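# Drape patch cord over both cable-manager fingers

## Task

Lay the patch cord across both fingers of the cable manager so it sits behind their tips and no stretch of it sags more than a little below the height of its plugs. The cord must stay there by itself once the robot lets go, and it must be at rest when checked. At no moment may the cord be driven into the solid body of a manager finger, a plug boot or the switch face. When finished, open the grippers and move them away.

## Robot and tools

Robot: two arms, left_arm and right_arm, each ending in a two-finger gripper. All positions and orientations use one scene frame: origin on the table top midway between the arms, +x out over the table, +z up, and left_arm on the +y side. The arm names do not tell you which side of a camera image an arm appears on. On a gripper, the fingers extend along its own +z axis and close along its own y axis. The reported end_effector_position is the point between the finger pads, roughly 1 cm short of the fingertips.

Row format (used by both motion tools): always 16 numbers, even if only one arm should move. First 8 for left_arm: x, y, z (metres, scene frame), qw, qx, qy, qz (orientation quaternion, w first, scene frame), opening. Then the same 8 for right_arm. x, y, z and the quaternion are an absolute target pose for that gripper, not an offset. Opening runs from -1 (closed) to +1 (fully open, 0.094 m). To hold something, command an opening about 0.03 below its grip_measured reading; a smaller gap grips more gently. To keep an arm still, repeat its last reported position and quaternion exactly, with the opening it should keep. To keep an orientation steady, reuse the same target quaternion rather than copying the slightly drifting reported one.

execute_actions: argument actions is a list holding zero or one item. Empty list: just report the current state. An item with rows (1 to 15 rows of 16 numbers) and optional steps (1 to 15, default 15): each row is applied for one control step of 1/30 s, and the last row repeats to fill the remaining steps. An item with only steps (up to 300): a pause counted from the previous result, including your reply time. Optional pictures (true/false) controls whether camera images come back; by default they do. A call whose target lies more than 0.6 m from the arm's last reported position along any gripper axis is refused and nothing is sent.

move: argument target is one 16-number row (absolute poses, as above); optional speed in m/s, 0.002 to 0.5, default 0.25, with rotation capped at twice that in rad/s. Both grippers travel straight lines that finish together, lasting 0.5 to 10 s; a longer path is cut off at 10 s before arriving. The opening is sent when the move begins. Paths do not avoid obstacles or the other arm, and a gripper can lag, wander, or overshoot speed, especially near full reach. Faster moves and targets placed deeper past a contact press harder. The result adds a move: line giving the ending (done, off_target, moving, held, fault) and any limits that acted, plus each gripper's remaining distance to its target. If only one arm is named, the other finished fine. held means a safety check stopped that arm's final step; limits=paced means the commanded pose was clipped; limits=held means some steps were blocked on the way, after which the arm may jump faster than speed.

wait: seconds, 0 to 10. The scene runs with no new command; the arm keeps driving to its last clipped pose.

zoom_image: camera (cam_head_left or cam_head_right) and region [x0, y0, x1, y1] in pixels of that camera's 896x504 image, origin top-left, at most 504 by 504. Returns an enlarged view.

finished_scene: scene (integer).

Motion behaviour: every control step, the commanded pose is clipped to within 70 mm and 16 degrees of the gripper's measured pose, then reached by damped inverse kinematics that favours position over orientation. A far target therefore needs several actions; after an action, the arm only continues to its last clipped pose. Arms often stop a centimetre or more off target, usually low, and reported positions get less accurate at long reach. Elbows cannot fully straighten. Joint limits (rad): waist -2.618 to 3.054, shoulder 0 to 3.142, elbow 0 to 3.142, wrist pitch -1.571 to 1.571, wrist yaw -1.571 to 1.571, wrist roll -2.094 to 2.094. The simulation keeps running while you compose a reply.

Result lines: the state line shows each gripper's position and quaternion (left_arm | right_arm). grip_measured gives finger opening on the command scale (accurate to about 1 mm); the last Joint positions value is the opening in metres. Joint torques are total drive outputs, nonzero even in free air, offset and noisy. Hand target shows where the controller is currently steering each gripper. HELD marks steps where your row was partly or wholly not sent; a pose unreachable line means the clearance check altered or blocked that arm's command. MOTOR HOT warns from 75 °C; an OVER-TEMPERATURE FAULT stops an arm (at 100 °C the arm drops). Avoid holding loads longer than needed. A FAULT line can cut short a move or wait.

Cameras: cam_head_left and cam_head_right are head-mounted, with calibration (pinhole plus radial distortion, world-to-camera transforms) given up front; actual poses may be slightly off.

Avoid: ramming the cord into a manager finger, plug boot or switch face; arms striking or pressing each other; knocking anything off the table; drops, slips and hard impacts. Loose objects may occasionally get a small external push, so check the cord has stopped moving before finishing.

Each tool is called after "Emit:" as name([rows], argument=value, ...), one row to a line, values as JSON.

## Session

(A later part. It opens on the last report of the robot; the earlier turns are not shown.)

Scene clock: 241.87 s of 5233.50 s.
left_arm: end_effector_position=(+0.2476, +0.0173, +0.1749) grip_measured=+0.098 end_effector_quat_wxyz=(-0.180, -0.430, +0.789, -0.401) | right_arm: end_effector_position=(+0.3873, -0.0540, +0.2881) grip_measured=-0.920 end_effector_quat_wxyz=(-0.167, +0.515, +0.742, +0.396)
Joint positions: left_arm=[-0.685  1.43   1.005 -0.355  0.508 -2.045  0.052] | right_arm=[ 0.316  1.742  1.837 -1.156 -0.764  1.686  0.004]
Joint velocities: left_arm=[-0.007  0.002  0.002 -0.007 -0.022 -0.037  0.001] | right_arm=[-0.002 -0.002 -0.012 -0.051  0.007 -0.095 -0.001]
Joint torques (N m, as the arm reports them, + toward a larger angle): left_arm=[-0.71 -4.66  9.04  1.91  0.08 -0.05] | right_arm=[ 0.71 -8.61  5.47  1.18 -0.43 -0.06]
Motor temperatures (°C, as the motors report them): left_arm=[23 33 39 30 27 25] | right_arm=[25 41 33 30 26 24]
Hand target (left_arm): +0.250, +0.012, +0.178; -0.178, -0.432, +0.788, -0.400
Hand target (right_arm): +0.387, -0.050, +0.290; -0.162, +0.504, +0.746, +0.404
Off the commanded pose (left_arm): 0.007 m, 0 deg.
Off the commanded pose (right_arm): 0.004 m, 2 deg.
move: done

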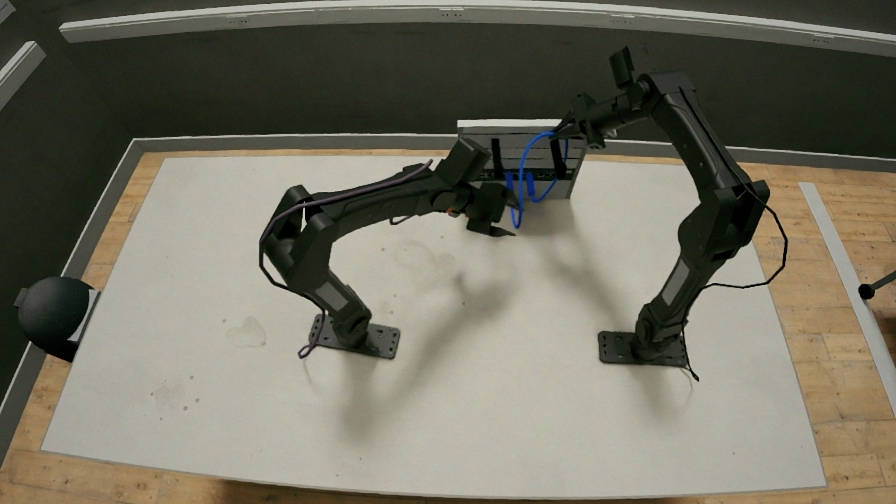

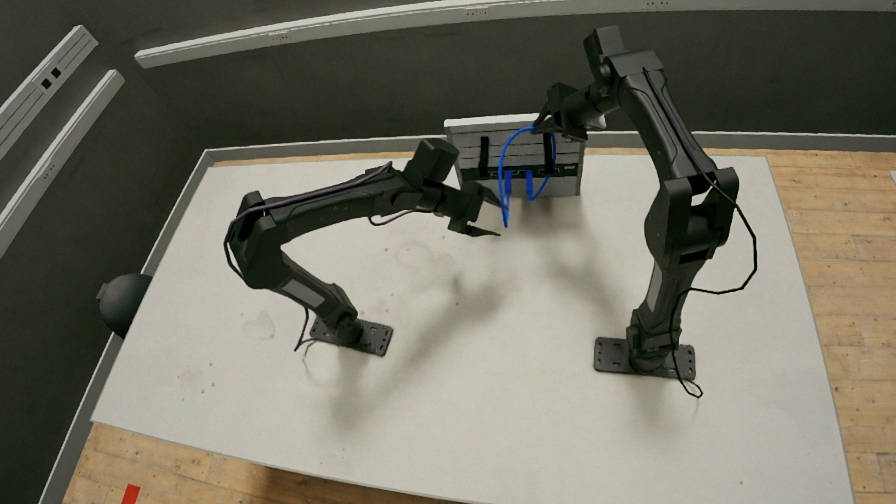

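Emit:
move(target=[0.252,-0.012,0.18,-0.178,-0.432,0.789,-0.400,0.1,0.387,-0.05,0.29,-0.162,0.503,0.745,0.404,-0.96], speed=0.03)

Emit:
zoom_image(camera="cam_head_left", region=[420,100,620,260])

Emit:
zoom_image(camera="cam_head_right", region=[400,100,600,260])

Scene clock: 245.00 s of 5233.50 s.
left_arm: end_effector_position=(+0.2511, -0.0076, +0.1810) grip_measured=+0.098 end_effector_quat_wxyz=(-0.179, -0.427, +0.789, -0.404) | right_arm: end_effector_position=(+0.3874, -0.0539, +0.2882) grip_measured=-0.920 end_effector_quat_wxyz=(-0.167, +0.514, +0.742, +0.396)
Joint positions: left_arm=[-0.732  1.501  1.084 -0.337  0.474 -2.079  0.052] | right_arm=[ 0.316  1.742  1.837 -1.156 -0.764  1.686  0.004]
Joint velocities: left_arm=[ 0.002 -0.022 -0.027 -0.022  0.022  0.051 -0.   ] | right_arm=[ 0.007 -0.007 -0.022 -0.007 -0.007  0.022 -0.001]
Joint torques (N m, as the arm reports them, + toward a larger angle): left_arm=[-0.75 -5.27  8.58  1.96  0.06 -0.04] | right_arm=[ 0.73 -8.6   5.46  1.16 -0.44 -0.06]
Motor temperatures (°C, as the motors report them): left_arm=[23 33 39 31 27 25] | right_arm=[25 42 33 30 26 24]
Hand target (left_arm): +0.252, -0.012, +0.180; -0.178, -0.430, +0.790, -0.400
Hand target (right_arm): +0.387, -0.050, +0.290; -0.162, +0.504, +0.746, +0.404
Off the commanded pose (left_arm): 0.005 m, 1 deg.
Off the commanded pose (right_arm): 0.004 m, 2 deg.
joint sent to its limit (left arm) — the command would take joint 6 (wrist roll) past its lower limit, so that joint was sent only as far as its limit.
move: done

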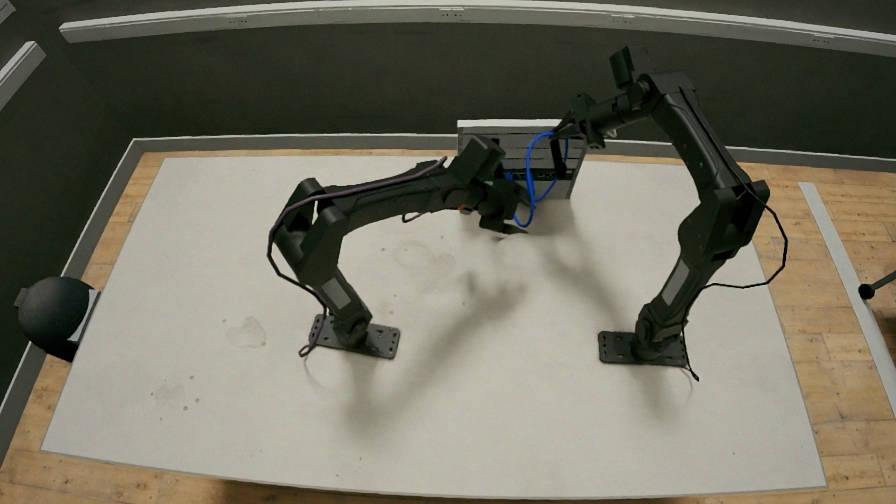

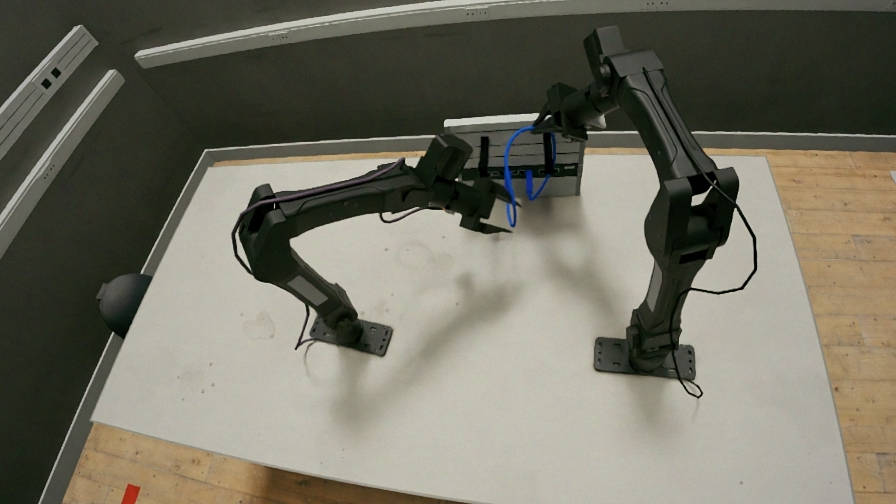

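Region (420, 100, 620, 260) of cam_head_left's 896x504 image, scaled by 2.520, with more detail than that image has; it fills the top 403 rows of this view, and the rest is white.

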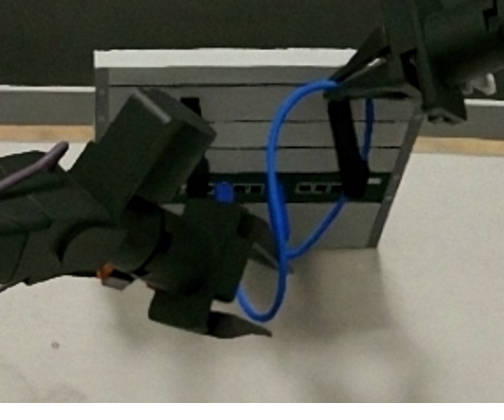

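Region (400, 100, 600, 260) of cam_head_right's 896x504 image, scaled by 2.520, with more detail than that image has; it fills the top 403 rows of this view, and the rest is white.

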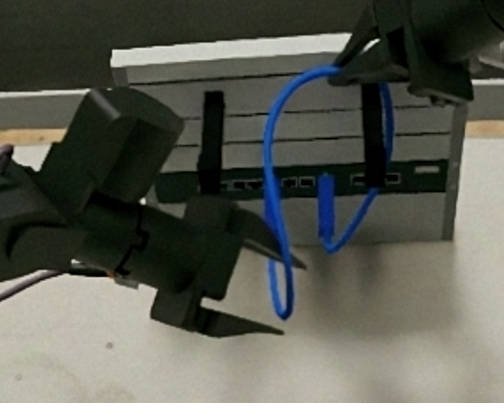

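Emit:
move(target=[0.252,-0.012,0.18,-0.178,-0.432,0.789,-0.400,-0.7,0.387,-0.05,0.29,-0.162,0.503,0.745,0.404,-0.96], speed=0.03)

Emit:
zoom_image(camera="cam_head_left", region=[420,100,620,260])

Emit:
zoom_image(camera="cam_head_right", region=[400,100,600,260])

Scene clock: 246.67 s of 5233.50 s.
left_arm: end_effector_position=(+0.2519, -0.0081, +0.1817) grip_measured=-0.698 end_effector_quat_wxyz=(-0.178, -0.426, +0.788, -0.407) | right_arm: end_effector_position=(+0.3874, -0.0540, +0.2881) grip_measured=-0.920 end_effector_quat_wxyz=(-0.167, +0.515, +0.742, +0.396)
Joint positions: left_arm=[-0.732  1.501  1.084 -0.332  0.473 -2.079  0.014] | right_arm=[ 0.316  1.742  1.837 -1.156 -0.763  1.686  0.004]
Joint velocities: left_arm=[-0.007 -0.007  0.007 -0.037 -0.11  -0.022 -0.   ] | right_arm=[-0.017 -0.002 -0.017 -0.007 -0.066  0.051 -0.   ]
Joint torques (N m, as the arm reports them, + toward a larger angle): left_arm=[-0.77 -5.19  8.6   1.89  0.06 -0.06] | right_arm=[ 0.72 -8.59  5.44  1.16 -0.44 -0.07]
Motor temperatures (°C, as the motors report them): left_arm=[23 33 39 31 27 25] | right_arm=[25 42 33 30 26 24]
Hand target (left_arm): +0.252, -0.012, +0.180; -0.178, -0.430, +0.789, -0.400
Hand target (right_arm): +0.387, -0.050, +0.290; -0.162, +0.504, +0.746, +0.404
Off the commanded pose (left_arm): 0.004 m, 1 deg.
Off the commanded pose (right_arm): 0.004 m, 2 deg.
joint sent to its limit (left arm) — the command would take joint 6 (wrist roll) past its lower limit, so that joint was sent only as far as its limit.
move: done

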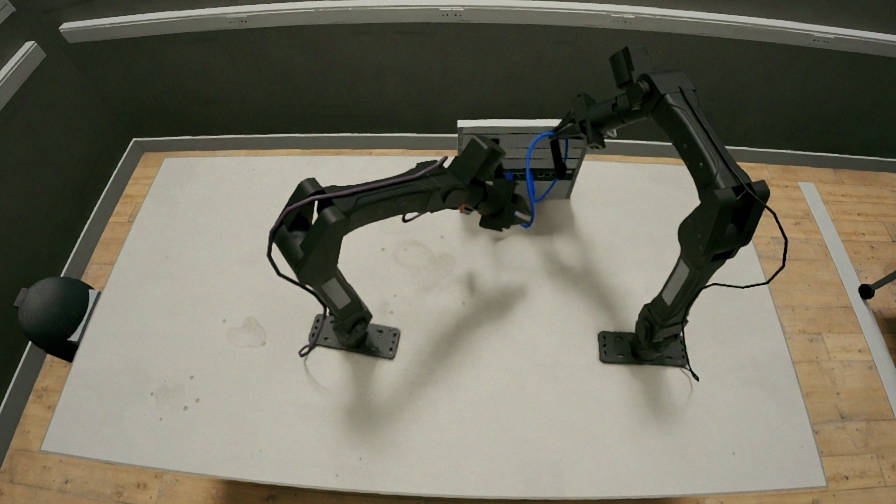

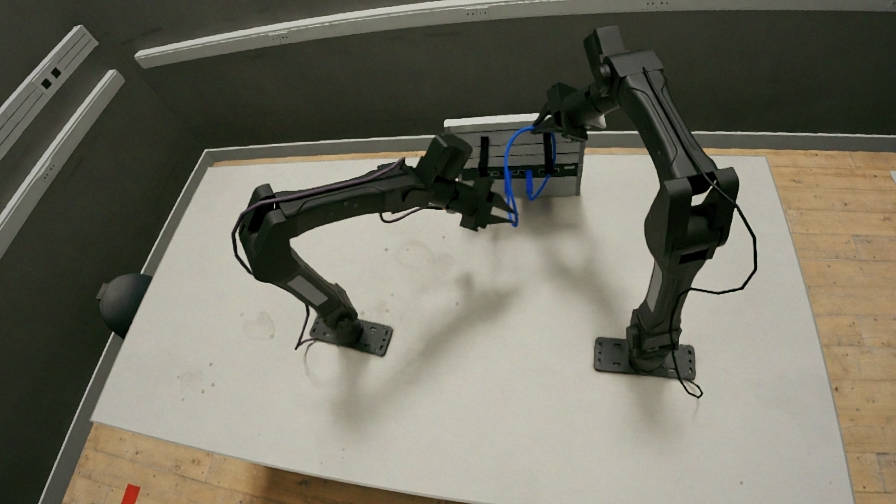

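Region (420, 100, 620, 260) of cam_head_left's 896x504 image, scaled by 2.520, with more detail than that image has; it fills the top 403 rows of this view, and the rest is white.

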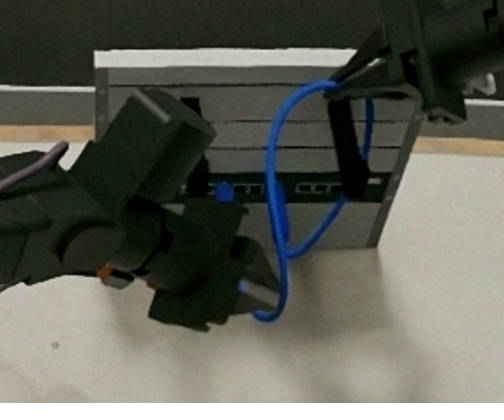

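Region (400, 100, 600, 260) of cam_head_right's 896x504 image, scaled by 2.520, with more detail than that image has; it fills the top 403 rows of this view, and the rest is white.

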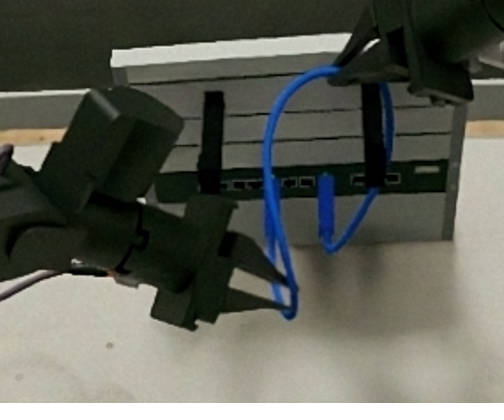

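Emit:
move(target=[0.252,-0.012,0.18,-0.178,-0.432,0.789,-0.400,-0.95,0.387,-0.05,0.29,-0.162,0.503,0.745,0.404,-0.96], speed=0.03)

Emit:
zoom_image(camera="cam_head_right", region=[400,100,600,260])

Scene clock: 249.73 s of 5233.50 s.
left_arm: end_effector_position=(+0.2524, -0.0086, +0.1824) grip_measured=-0.935 end_effector_quat_wxyz=(-0.178, -0.426, +0.788, -0.408) | right_arm: end_effector_position=(+0.3874, -0.0540, +0.2881) grip_measured=-0.920 end_effector_quat_wxyz=(-0.167, +0.515, +0.742, +0.396)
Joint positions: left_arm=[-0.732  1.501  1.084 -0.328  0.472 -2.08   0.003] | right_arm=[ 0.316  1.742  1.837 -1.156 -0.763  1.686  0.004]
Joint velocities: left_arm=[0.007 0.007 0.002 0.007 0.051 0.022 0.001] | right_arm=[ 0.007  0.007 -0.012  0.022 -0.022  0.022  0.001]
Joint torques (N m, as the arm reports them, + toward a larger angle): left_arm=[-0.75 -5.29  8.63  1.86  0.07 -0.06] | right_arm=[ 0.75 -8.59  5.43  1.17 -0.44 -0.06]
Motor temperatures (°C, as the motors report them): left_arm=[23 33 39 31 27 25] | right_arm=[25 42 33 30 26 24]
Hand target (left_arm): +0.252, -0.012, +0.180; -0.178, -0.431, +0.789, -0.400
Hand target (right_arm): +0.387, -0.050, +0.290; -0.162, +0.504, +0.746, +0.404
Off the commanded pose (left_arm): 0.004 m, 1 deg.
Off the commanded pose (right_arm): 0.004 m, 2 deg.
joint sent to its limit (left arm) — the command would take joint 6 (wrist roll) past its lower limit, so that joint was sent only as far as its limit.
move: done

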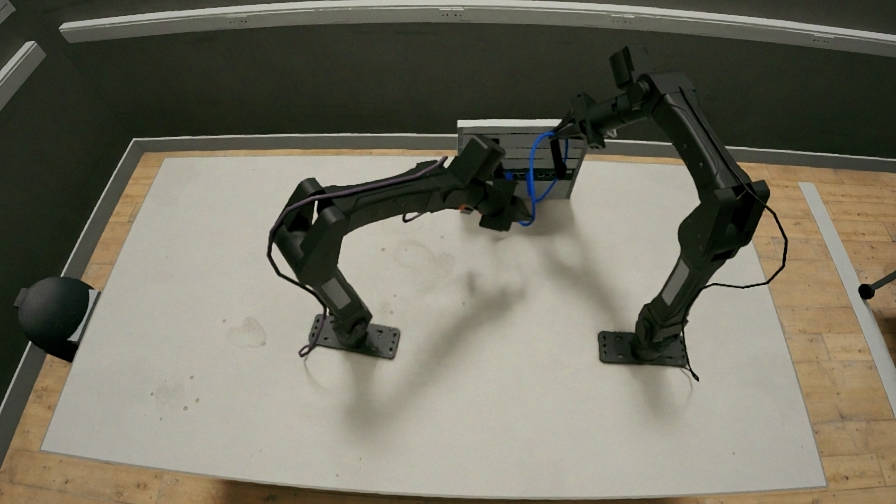

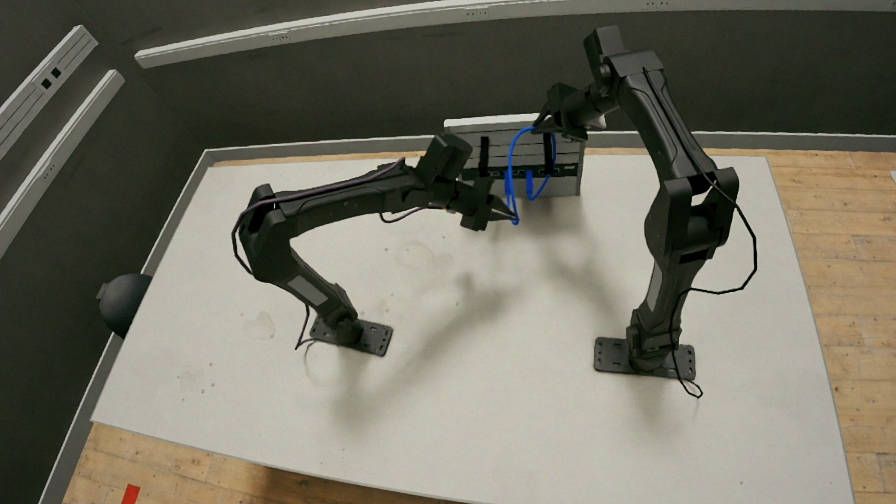

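Region (400, 100, 600, 260) of cam_head_right's 896x504 image, scaled by 2.520, with more detail than that image has; it fills the top 403 rows of this view, and the rest is white.

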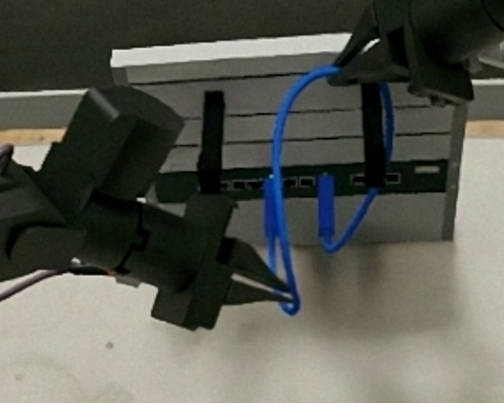

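Emit:
move(target=[0.25,0.03,0.19,-0.178,-0.432,0.789,-0.400,-0.97,0.387,-0.05,0.29,-0.162,0.503,0.745,0.404,-0.96], speed=0.03)

Emit:
zoom_image(camera="cam_head_right", region=[400,100,600,260])

Emit:
zoom_image(camera="cam_head_left", region=[420,100,620,260])

Scene clock: 252.43 s of 5233.50 s.
left_arm: end_effector_position=(+0.2560, +0.0214, +0.1932) grip_measured=-0.968 end_effector_quat_wxyz=(-0.174, -0.431, +0.785, -0.409) | right_arm: end_effector_position=(+0.3874, -0.0540, +0.2881) grip_measured=-0.920 end_effector_quat_wxyz=(-0.167, +0.515, +0.742, +0.396)
Joint positions: left_arm=[-0.66   1.416  1.059 -0.41   0.512 -2.033  0.002] | right_arm=[ 0.316  1.742  1.837 -1.156 -0.763  1.686  0.004]
Joint velocities: left_arm=[-0.002 -0.012  0.007 -0.051  0.051  0.081  0.   ] | right_arm=[-0.002 -0.002 -0.007  0.022 -0.051  0.051 -0.   ]
Joint torques (N m, as the arm reports them, + toward a larger angle): left_arm=[ 0.72 -7.86  5.75  1.76  0.38  0.16] | right_arm=[ 0.7  -8.57  5.48  1.18 -0.44 -0.06]
Motor temperatures (°C, as the motors report them): left_arm=[23 33 39 31 27 25] | right_arm=[25 42 33 30 26 24]
Hand target (left_arm): +0.251, +0.029, +0.190; -0.178, -0.432, +0.789, -0.400
Hand target (right_arm): +0.387, -0.050, +0.290; -0.162, +0.504, +0.746, +0.404
Off the commanded pose (left_arm): 0.011 m, 1 deg.
Off the commanded pose (right_arm): 0.004 m, 2 deg.
move: off_target (left_arm)

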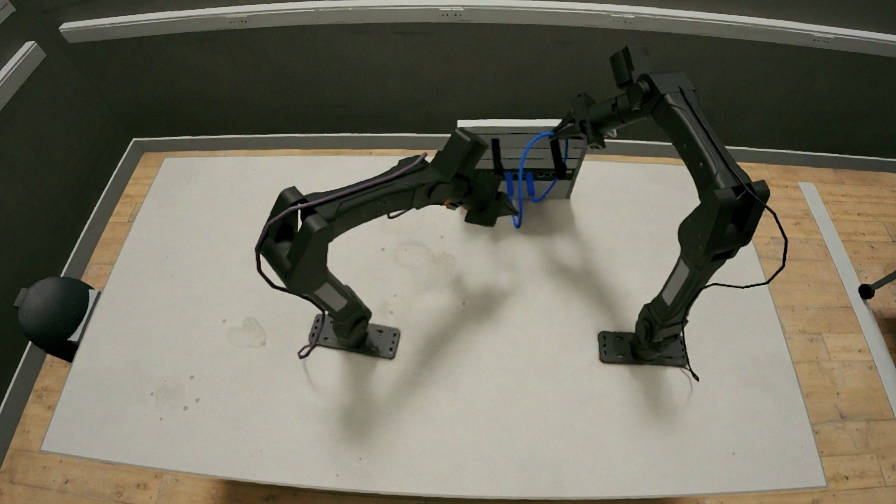

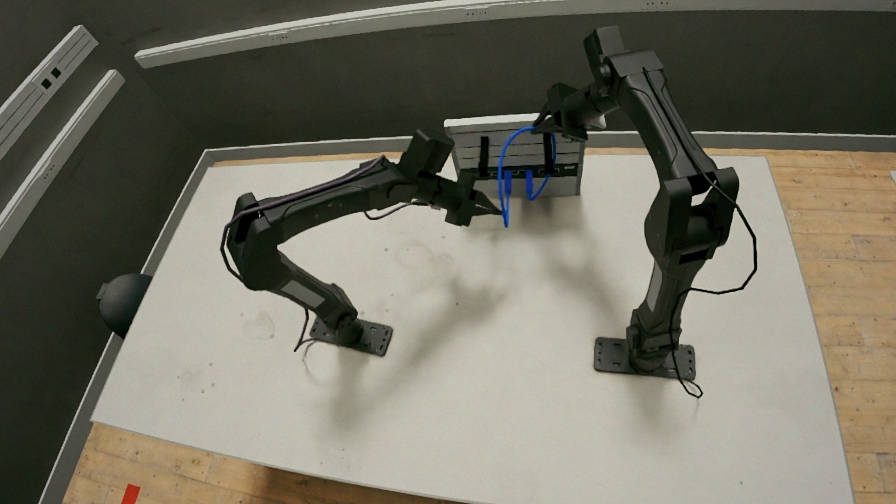

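Region (400, 100, 600, 260) of cam_head_right's 896x504 image, scaled by 2.520, with more detail than that image has; it fills the top 403 rows of this view, and the rest is white.

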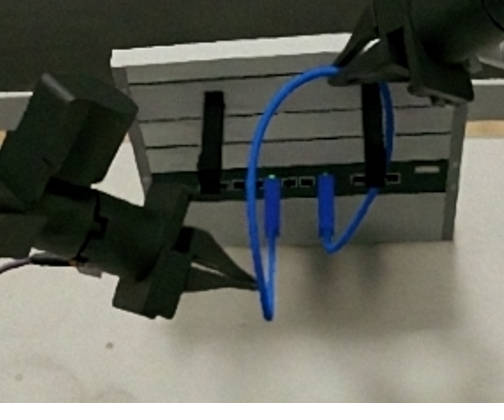

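Region (420, 100, 620, 260) of cam_head_left's 896x504 image, scaled by 2.520, with more detail than that image has; it fills the top 403 rows of this view, and the rest is white.

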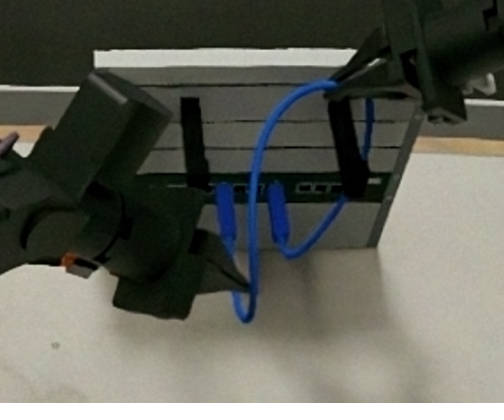

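Emit:
move(target=[0.25,0.085,0.19,-0.178,-0.432,0.789,-0.400,-0.5,0.387,-0.05,0.29,-0.162,0.503,0.745,0.404,-0.96], speed=0.06)

Emit:
move(target=[0.232,0.075,0.195,-0.178,-0.432,0.789,-0.400,0.1,0.387,-0.05,0.29,-0.162,0.503,0.745,0.404,-0.96], speed=0.05)

Emit:
move(target=[0.232,0.025,0.195,-0.178,-0.432,0.789,-0.400,0.1,0.387,-0.05,0.29,-0.162,0.503,0.745,0.404,-0.96], speed=0.03)

Emit:
zoom_image(camera="cam_head_right", region=[400,100,600,260])

Emit:
zoom_image(camera="cam_head_left", region=[420,100,620,260])

Scene clock: 256.13 s of 5233.50 s.
left_arm: end_effector_position=(+0.2573, +0.0779, +0.1918) grip_measured=-0.502 end_effector_quat_wxyz=(-0.172, -0.432, +0.787, -0.406) | right_arm: end_effector_position=(+0.3874, -0.0540, +0.2881) grip_measured=-0.920 end_effector_quat_wxyz=(-0.167, +0.515, +0.742, +0.396)
Joint positions: left_arm=[-0.498  1.29   0.976 -0.537  0.621 -1.889  0.023] | right_arm=[ 0.316  1.742  1.837 -1.156 -0.763  1.686  0.004]
Joint velocities: left_arm=[ 0.007 -0.002 -0.002  0.066 -0.022 -0.066  0.   ] | right_arm=[-0.012  0.002  0.017  0.022 -0.066  0.022  0.002]
Joint torques (N m, as the arm reports them, + toward a larger angle): left_arm=[ 0.69 -6.52  5.71  1.58  0.42  0.16] | right_arm=[ 0.73 -8.58  5.45  1.16 -0.45 -0.07]
Motor temperatures (°C, as the motors report them): left_arm=[23 34 38 31 27 25] | right_arm=[25 42 33 30 26 24]
Hand target (left_arm): +0.251, +0.084, +0.189; -0.177, -0.432, +0.789, -0.400
Hand target (right_arm): +0.387, -0.050, +0.290; -0.162, +0.504, +0.746, +0.404
Off the commanded pose (left_arm): 0.010 m, 1 deg.
Off the commanded pose (right_arm): 0.004 m, 2 deg.
move: done

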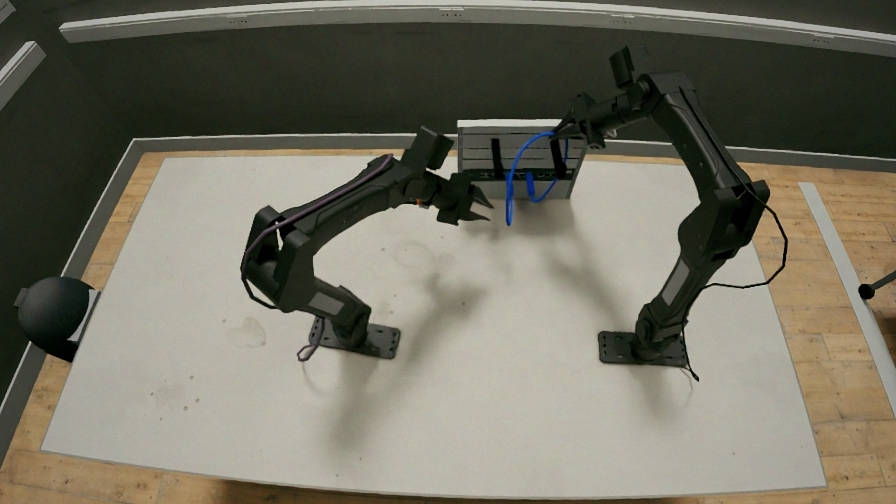

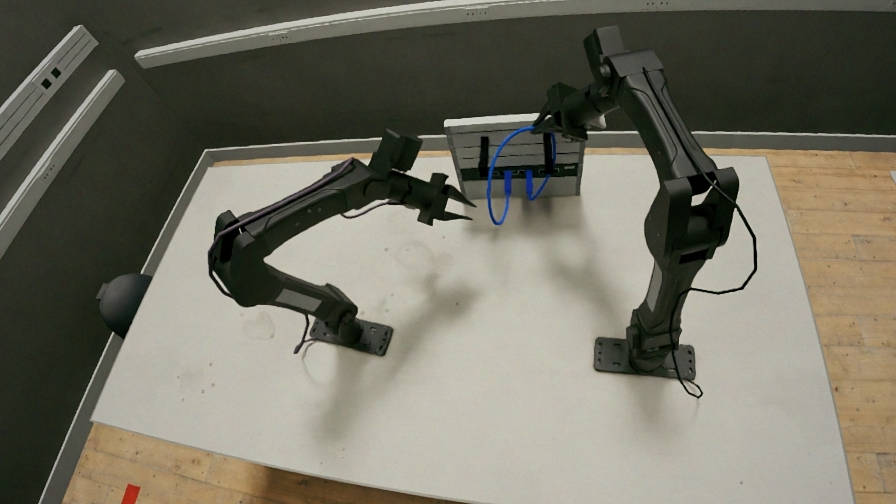

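Scene clock: 256.93 s of 5233.50 s.
left_arm: end_effector_position=(+0.2388, +0.0709, +0.1988) grip_measured=+0.098 end_effector_quat_wxyz=(-0.178, -0.425, +0.788, -0.408) | right_arm: end_effector_position=(+0.3874, -0.0540, +0.2881) grip_measured=-0.920 end_effector_quat_wxyz=(-0.167, +0.515, +0.742, +0.396)
Joint positions: left_arm=[-0.558  1.245  0.961 -0.534  0.596 -1.937  0.052] | right_arm=[ 0.316  1.742  1.837 -1.156 -0.763  1.686  0.004]
Joint velocities: left_arm=[-0.002  0.017 -0.012 -0.022 -0.11  -0.037  0.   ] | right_arm=[-0.017  0.002 -0.002  0.022 -0.11   0.022 -0.   ]
Joint torques (N m, as the arm reports them, + toward a larger angle): left_arm=[-0.79 -6.22  5.71  1.72  0.14 -0.07] | right_arm=[ 0.72 -8.59  5.47  1.16 -0.43 -0.07]
Motor temperatures (°C, as the motors report them): left_arm=[23 34 38 31 27 25] | right_arm=[25 42 33 30 26 24]
Hand target (left_arm): +0.232, +0.075, +0.195; -0.178, -0.432, +0.789, -0.400
Hand target (right_arm): +0.387, -0.050, +0.290; -0.162, +0.504, +0.746, +0.404
Off the commanded pose (left_arm): 0.009 m, 1 deg.
Off the commanded pose (right_arm): 0.004 m, 2 deg.
move: done

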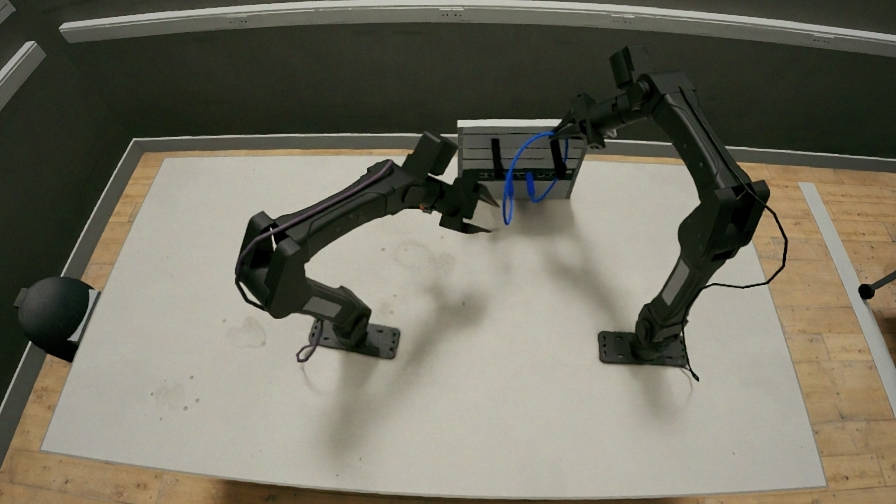

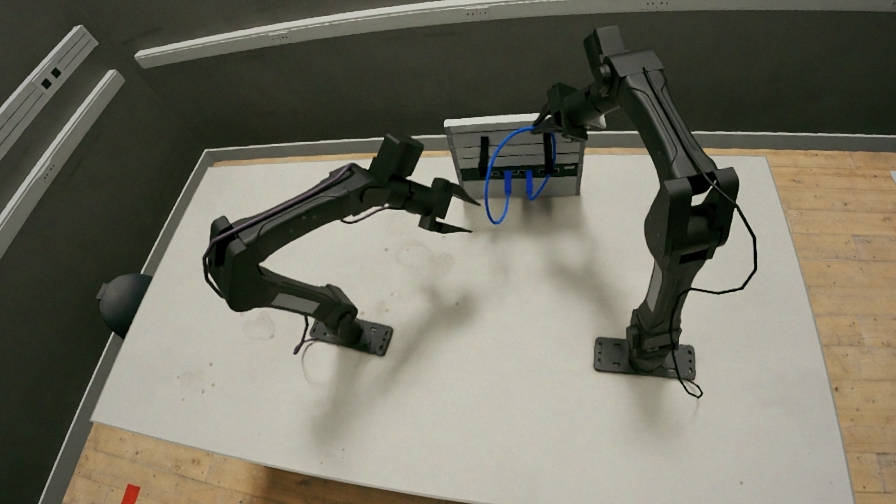

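Scene clock: 258.73 s of 5233.50 s.
left_arm: end_effector_position=(+0.2298, +0.0293, +0.1945) grip_measured=+0.098 end_effector_quat_wxyz=(-0.180, -0.428, +0.789, -0.403) | right_arm: end_effector_position=(+0.3874, -0.0540, +0.2881) grip_measured=-0.920 end_effector_quat_wxyz=(-0.167, +0.515, +0.742, +0.396)
Joint positions: left_arm=[-0.703  1.333  1.    -0.434  0.497 -2.059  0.052] | right_arm=[ 0.316  1.742  1.837 -1.156 -0.763  1.687  0.004]
Joint velocities: left_arm=[ 0.012  0.012  0.012  0.037  0.022 -0.037 -0.001] | right_arm=[-0.017  0.002 -0.002 -0.066  0.081  0.007 -0.001]
Joint torques (N m, as the arm reports them, + toward a larger angle): left_arm=[-0.76 -3.67  8.64  1.95  0.08 -0.09] | right_arm=[ 0.68 -8.59  5.51  1.16 -0.44 -0.07]
Motor temperatures (°C, as the motors report them): left_arm=[23 34 38 31 27 25] | right_arm=[25 42 33 30 26 24]
Hand target (left_arm): +0.231, +0.025, +0.195; -0.179, -0.432, +0.788, -0.400
Hand target (right_arm): +0.387, -0.050, +0.290; -0.162, +0.504, +0.746, +0.404
Off the commanded pose (left_arm): 0.005 m, 1 deg.
Off the commanded pose (right_arm): 0.004 m, 2 deg.
move: done

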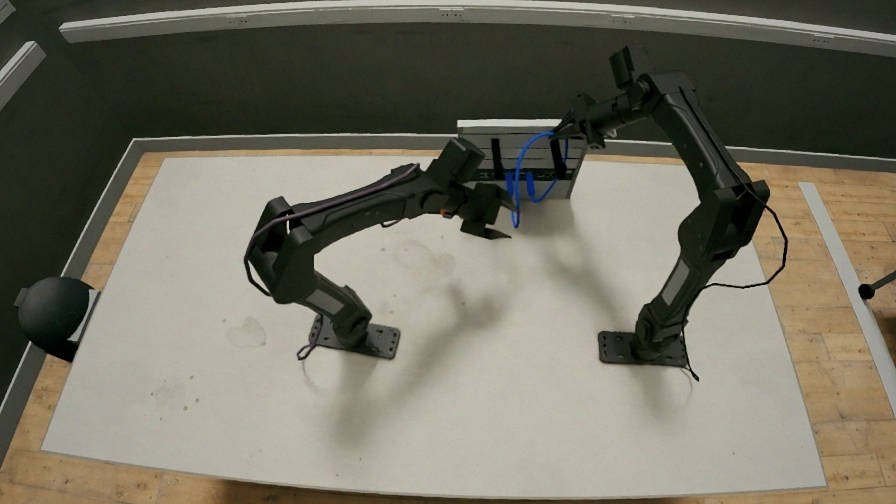

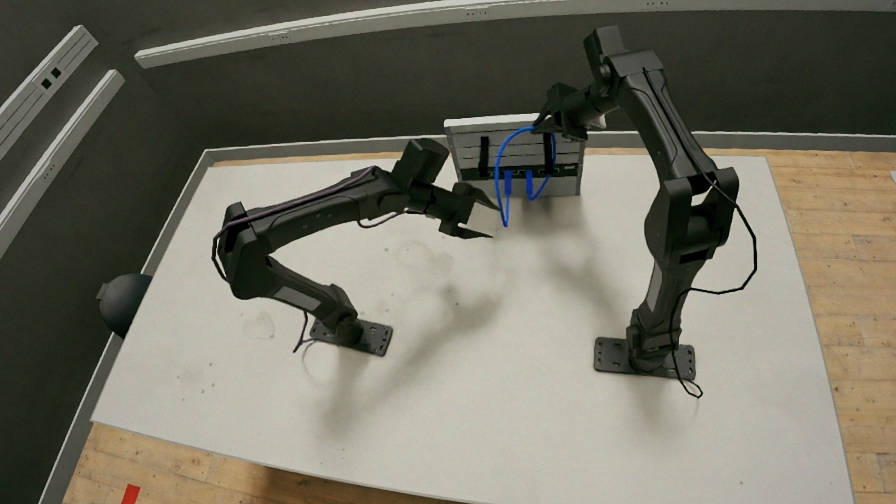

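Region (400, 100, 600, 260) of cam_head_right's 896x504 image, scaled by 2.520, with more detail than that image has; it fills the top 403 rows of this view, and the rest is white.

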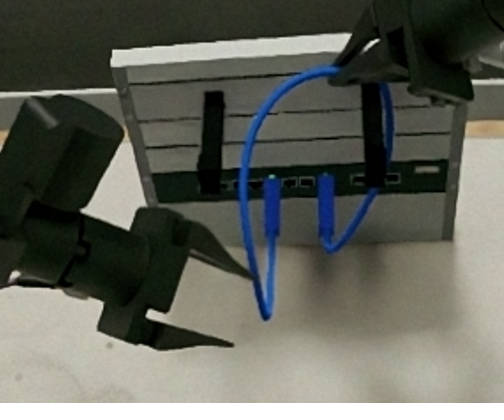

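Region (420, 100, 620, 260) of cam_head_left's 896x504 image, scaled by 2.520, with more detail than that image has; it fills the top 403 rows of this view, and the rest is white.

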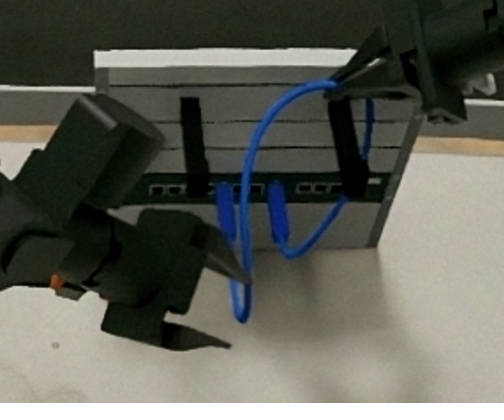

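Emit:
move(target=[0.236,0.08,0.195,-0.178,-0.432,0.789,-0.400,0.3,0.387,-0.05,0.29,-0.162,0.503,0.745,0.404,-0.96], speed=0.06)

Emit:
move(target=[0.252,0.072,0.195,-0.178,-0.432,0.789,-0.400,0.3,0.387,-0.05,0.29,-0.162,0.503,0.745,0.404,-0.96], speed=0.04)

Emit:
move(target=[0.252,0.02,0.195,-0.178,-0.432,0.789,-0.400,0.3,0.387,-0.05,0.29,-0.162,0.503,0.745,0.404,-0.96], speed=0.03)

Emit:
zoom_image(camera="cam_head_right", region=[400,100,600,260])

Emit:
zoom_image(camera="cam_head_left", region=[420,100,620,260])

Scene clock: 262.83 s of 5233.50 s.
left_arm: end_effector_position=(+0.2429, +0.0726, +0.1977) grip_measured=+0.298 end_effector_quat_wxyz=(-0.172, -0.432, +0.786, -0.407) | right_arm: end_effector_position=(+0.3875, -0.0540, +0.2881) grip_measured=-0.920 end_effector_quat_wxyz=(-0.167, +0.515, +0.742, +0.396)
Joint positions: left_arm=[-0.552  1.249  0.964 -0.535  0.585 -1.939  0.061] | right_arm=[ 0.316  1.742  1.837 -1.156 -0.763  1.687  0.004]
Joint velocities: left_arm=[-0.002 -0.002  0.012  0.007 -0.022 -0.051 -0.001] | right_arm=[-0.002 -0.007 -0.012 -0.066 -0.066  0.007  0.   ]
Joint torques (N m, as the arm reports them, + toward a larger angle): left_arm=[ 0.64 -6.24  5.83  1.64  0.41  0.13] | right_arm=[ 0.73 -8.59  5.44  1.18 -0.44 -0.08]
Motor temperatures (°C, as the motors report them): left_arm=[23 33 39 31 27 25] | right_arm=[25 42 33 30 26 24]
Hand target (left_arm): +0.237, +0.079, +0.195; -0.177, -0.432, +0.789, -0.400
Hand target (right_arm): +0.387, -0.050, +0.290; -0.162, +0.504, +0.746, +0.404
Off the commanded pose (left_arm): 0.011 m, 1 deg.
Off the commanded pose (right_arm): 0.004 m, 2 deg.
move: off_target (left_arm)

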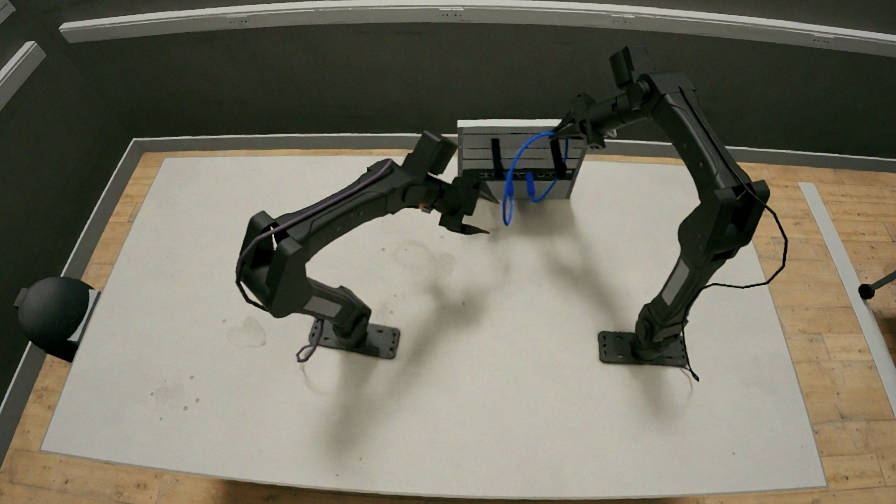

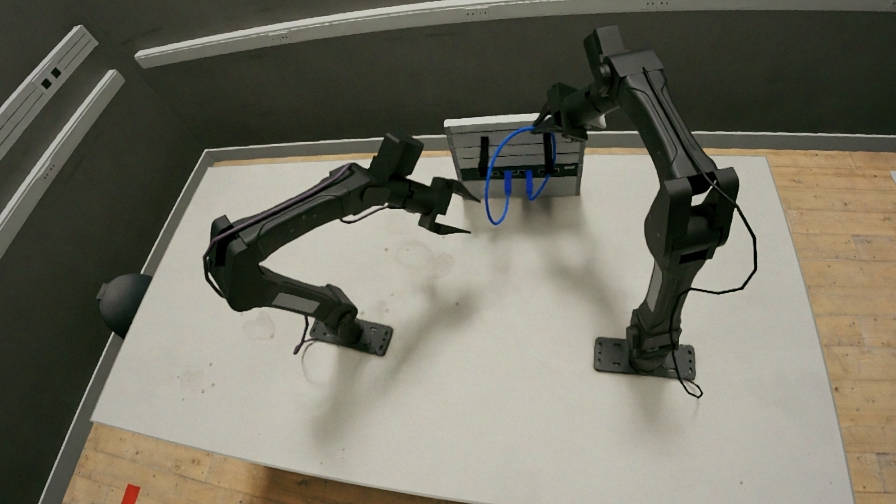

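Scene clock: 263.83 s of 5233.50 s.
left_arm: end_effector_position=(+0.2497, +0.0719, +0.1940) grip_measured=+0.298 end_effector_quat_wxyz=(-0.174, -0.433, +0.787, -0.403) | right_arm: end_effector_position=(+0.3875, -0.0540, +0.2881) grip_measured=-0.920 end_effector_quat_wxyz=(-0.167, +0.515, +0.742, +0.396)
Joint positions: left_arm=[-0.535  1.28   0.977 -0.534  0.598 -1.923  0.061] | right_arm=[ 0.316  1.742  1.837 -1.156 -0.763  1.687  0.004]
Joint velocities: left_arm=[ 0.007  0.007 -0.017  0.022  0.037  0.037 -0.001] | right_arm=[ 0.002 -0.007 -0.012  0.037 -0.007  0.037 -0.   ]
Joint torques (N m, as the arm reports them, + toward a larger angle): left_arm=[ 0.68 -3.28  8.45  1.69  0.4   0.17] | right_arm=[ 0.74 -8.61  5.5   1.17 -0.44 -0.07]
Motor temperatures (°C, as the motors report them): left_arm=[23 33 39 31 27 25] | right_arm=[25 42 33 30 26 24]
Hand target (left_arm): +0.252, +0.072, +0.195; -0.178, -0.432, +0.788, -0.400
Hand target (right_arm): +0.387, -0.050, +0.290; -0.162, +0.504, +0.746, +0.404
Off the commanded pose (left_arm): 0.002 m, 1 deg.
Off the commanded pose (right_arm): 0.004 m, 2 deg.
move: done

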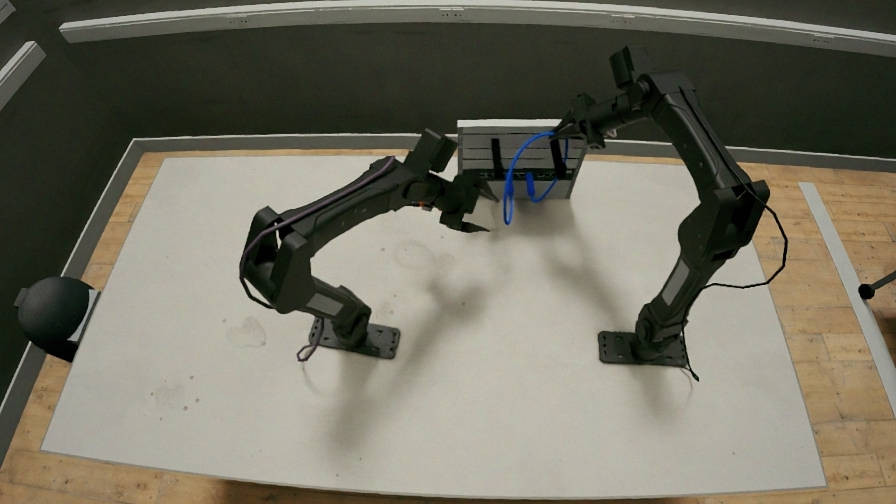

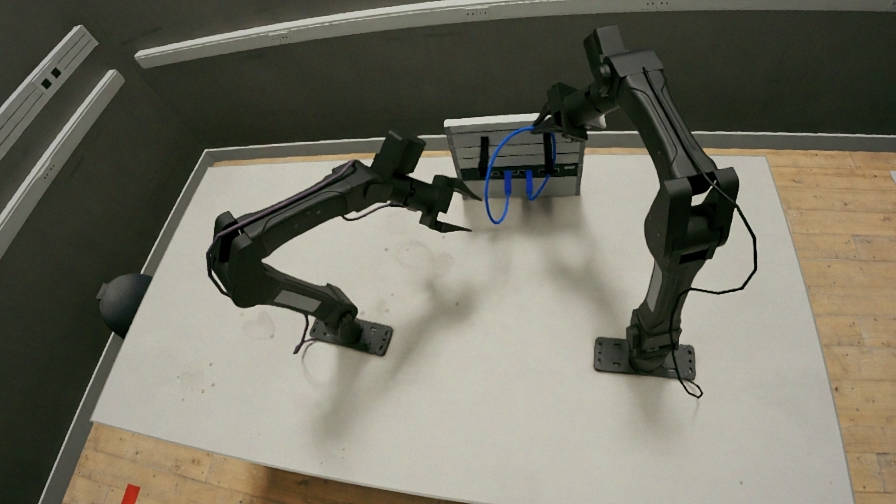

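Scene clock: 265.83 s of 5233.50 s.
left_arm: end_effector_position=(+0.2500, +0.0245, +0.1948) grip_measured=+0.298 end_effector_quat_wxyz=(-0.180, -0.429, +0.788, -0.403) | right_arm: end_effector_position=(+0.3875, -0.0540, +0.2881) grip_measured=-0.920 end_effector_quat_wxyz=(-0.167, +0.515, +0.742, +0.396)
Joint positions: left_arm=[-0.661  1.403  1.06  -0.44   0.524 -2.026  0.061] | right_arm=[ 0.316  1.742  1.837 -1.156 -0.763  1.688  0.004]
Joint velocities: left_arm=[ 0.022 -0.002  0.017 -0.037  0.022  0.007 -0.001] | right_arm=[ 0.002 -0.012 -0.007 -0.007 -0.007  0.066 -0.   ]
Joint torques (N m, as the arm reports them, + toward a larger angle): left_arm=[-0.8  -4.36  8.51  1.9   0.1  -0.09] | right_arm=[ 0.68 -8.58  5.48  1.18 -0.44 -0.07]
Motor temperatures (°C, as the motors report them): left_arm=[23 33 39 31 27 25] | right_arm=[25 42 33 30 26 24]
Hand target (left_arm): +0.251, +0.020, +0.195; -0.179, -0.432, +0.789, -0.400
Hand target (right_arm): +0.387, -0.050, +0.290; -0.162, +0.504, +0.746, +0.404
Off the commanded pose (left_arm): 0.005 m, 1 deg.
Off the commanded pose (right_arm): 0.004 m, 2 deg.
move: done

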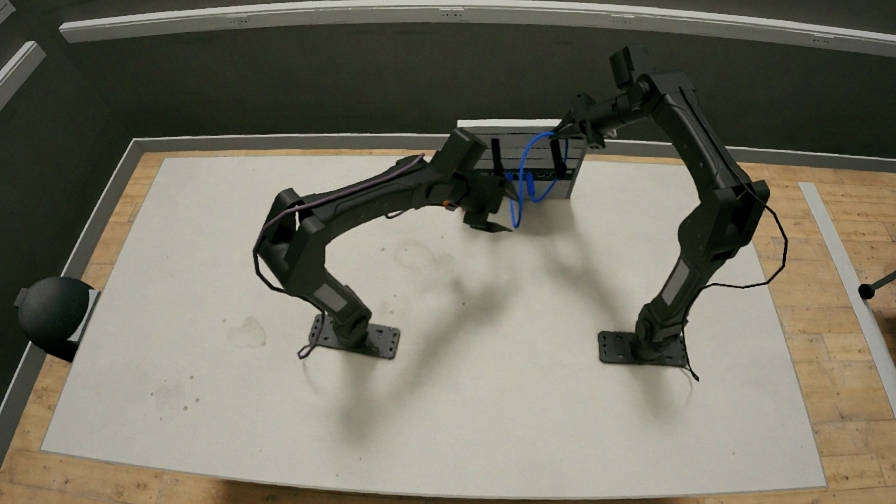

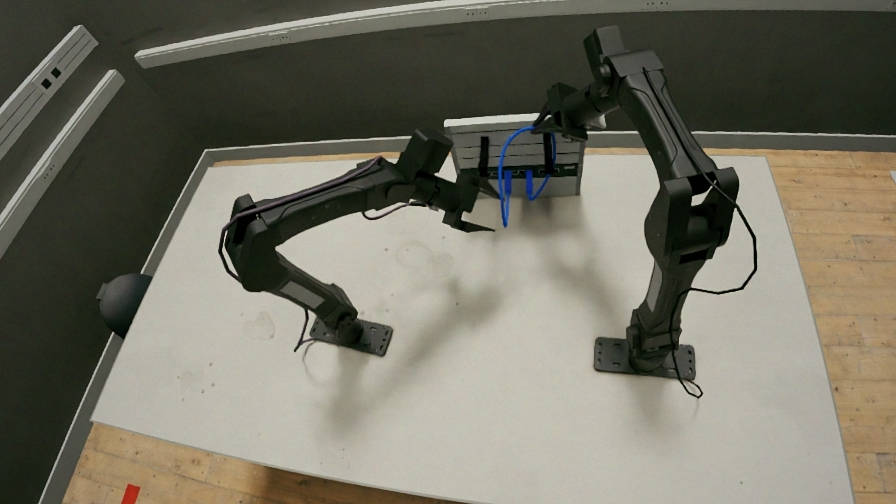

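Region (400, 100, 600, 260) of cam_head_right's 896x504 image, scaled by 2.520, with more detail than that image has; it fills the top 403 rows of this view, and the rest is white.

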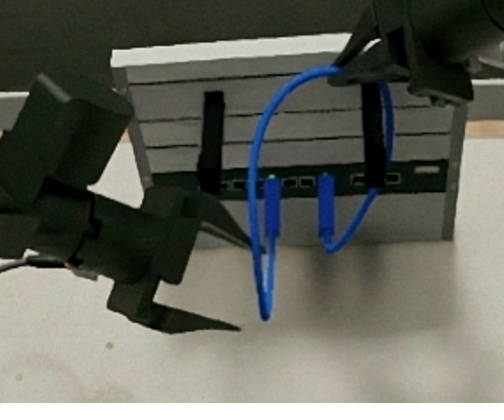

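Region (420, 100, 620, 260) of cam_head_left's 896x504 image, scaled by 2.520, with more detail than that image has; it fills the top 403 rows of this view, and the rest is white.

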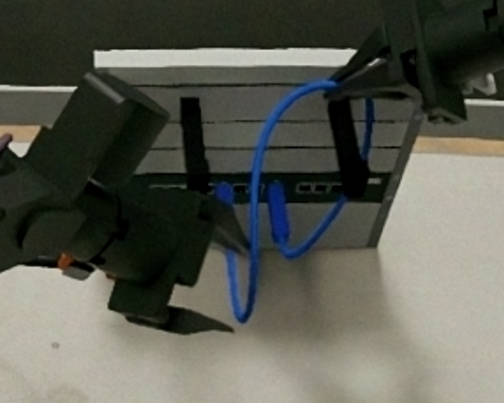

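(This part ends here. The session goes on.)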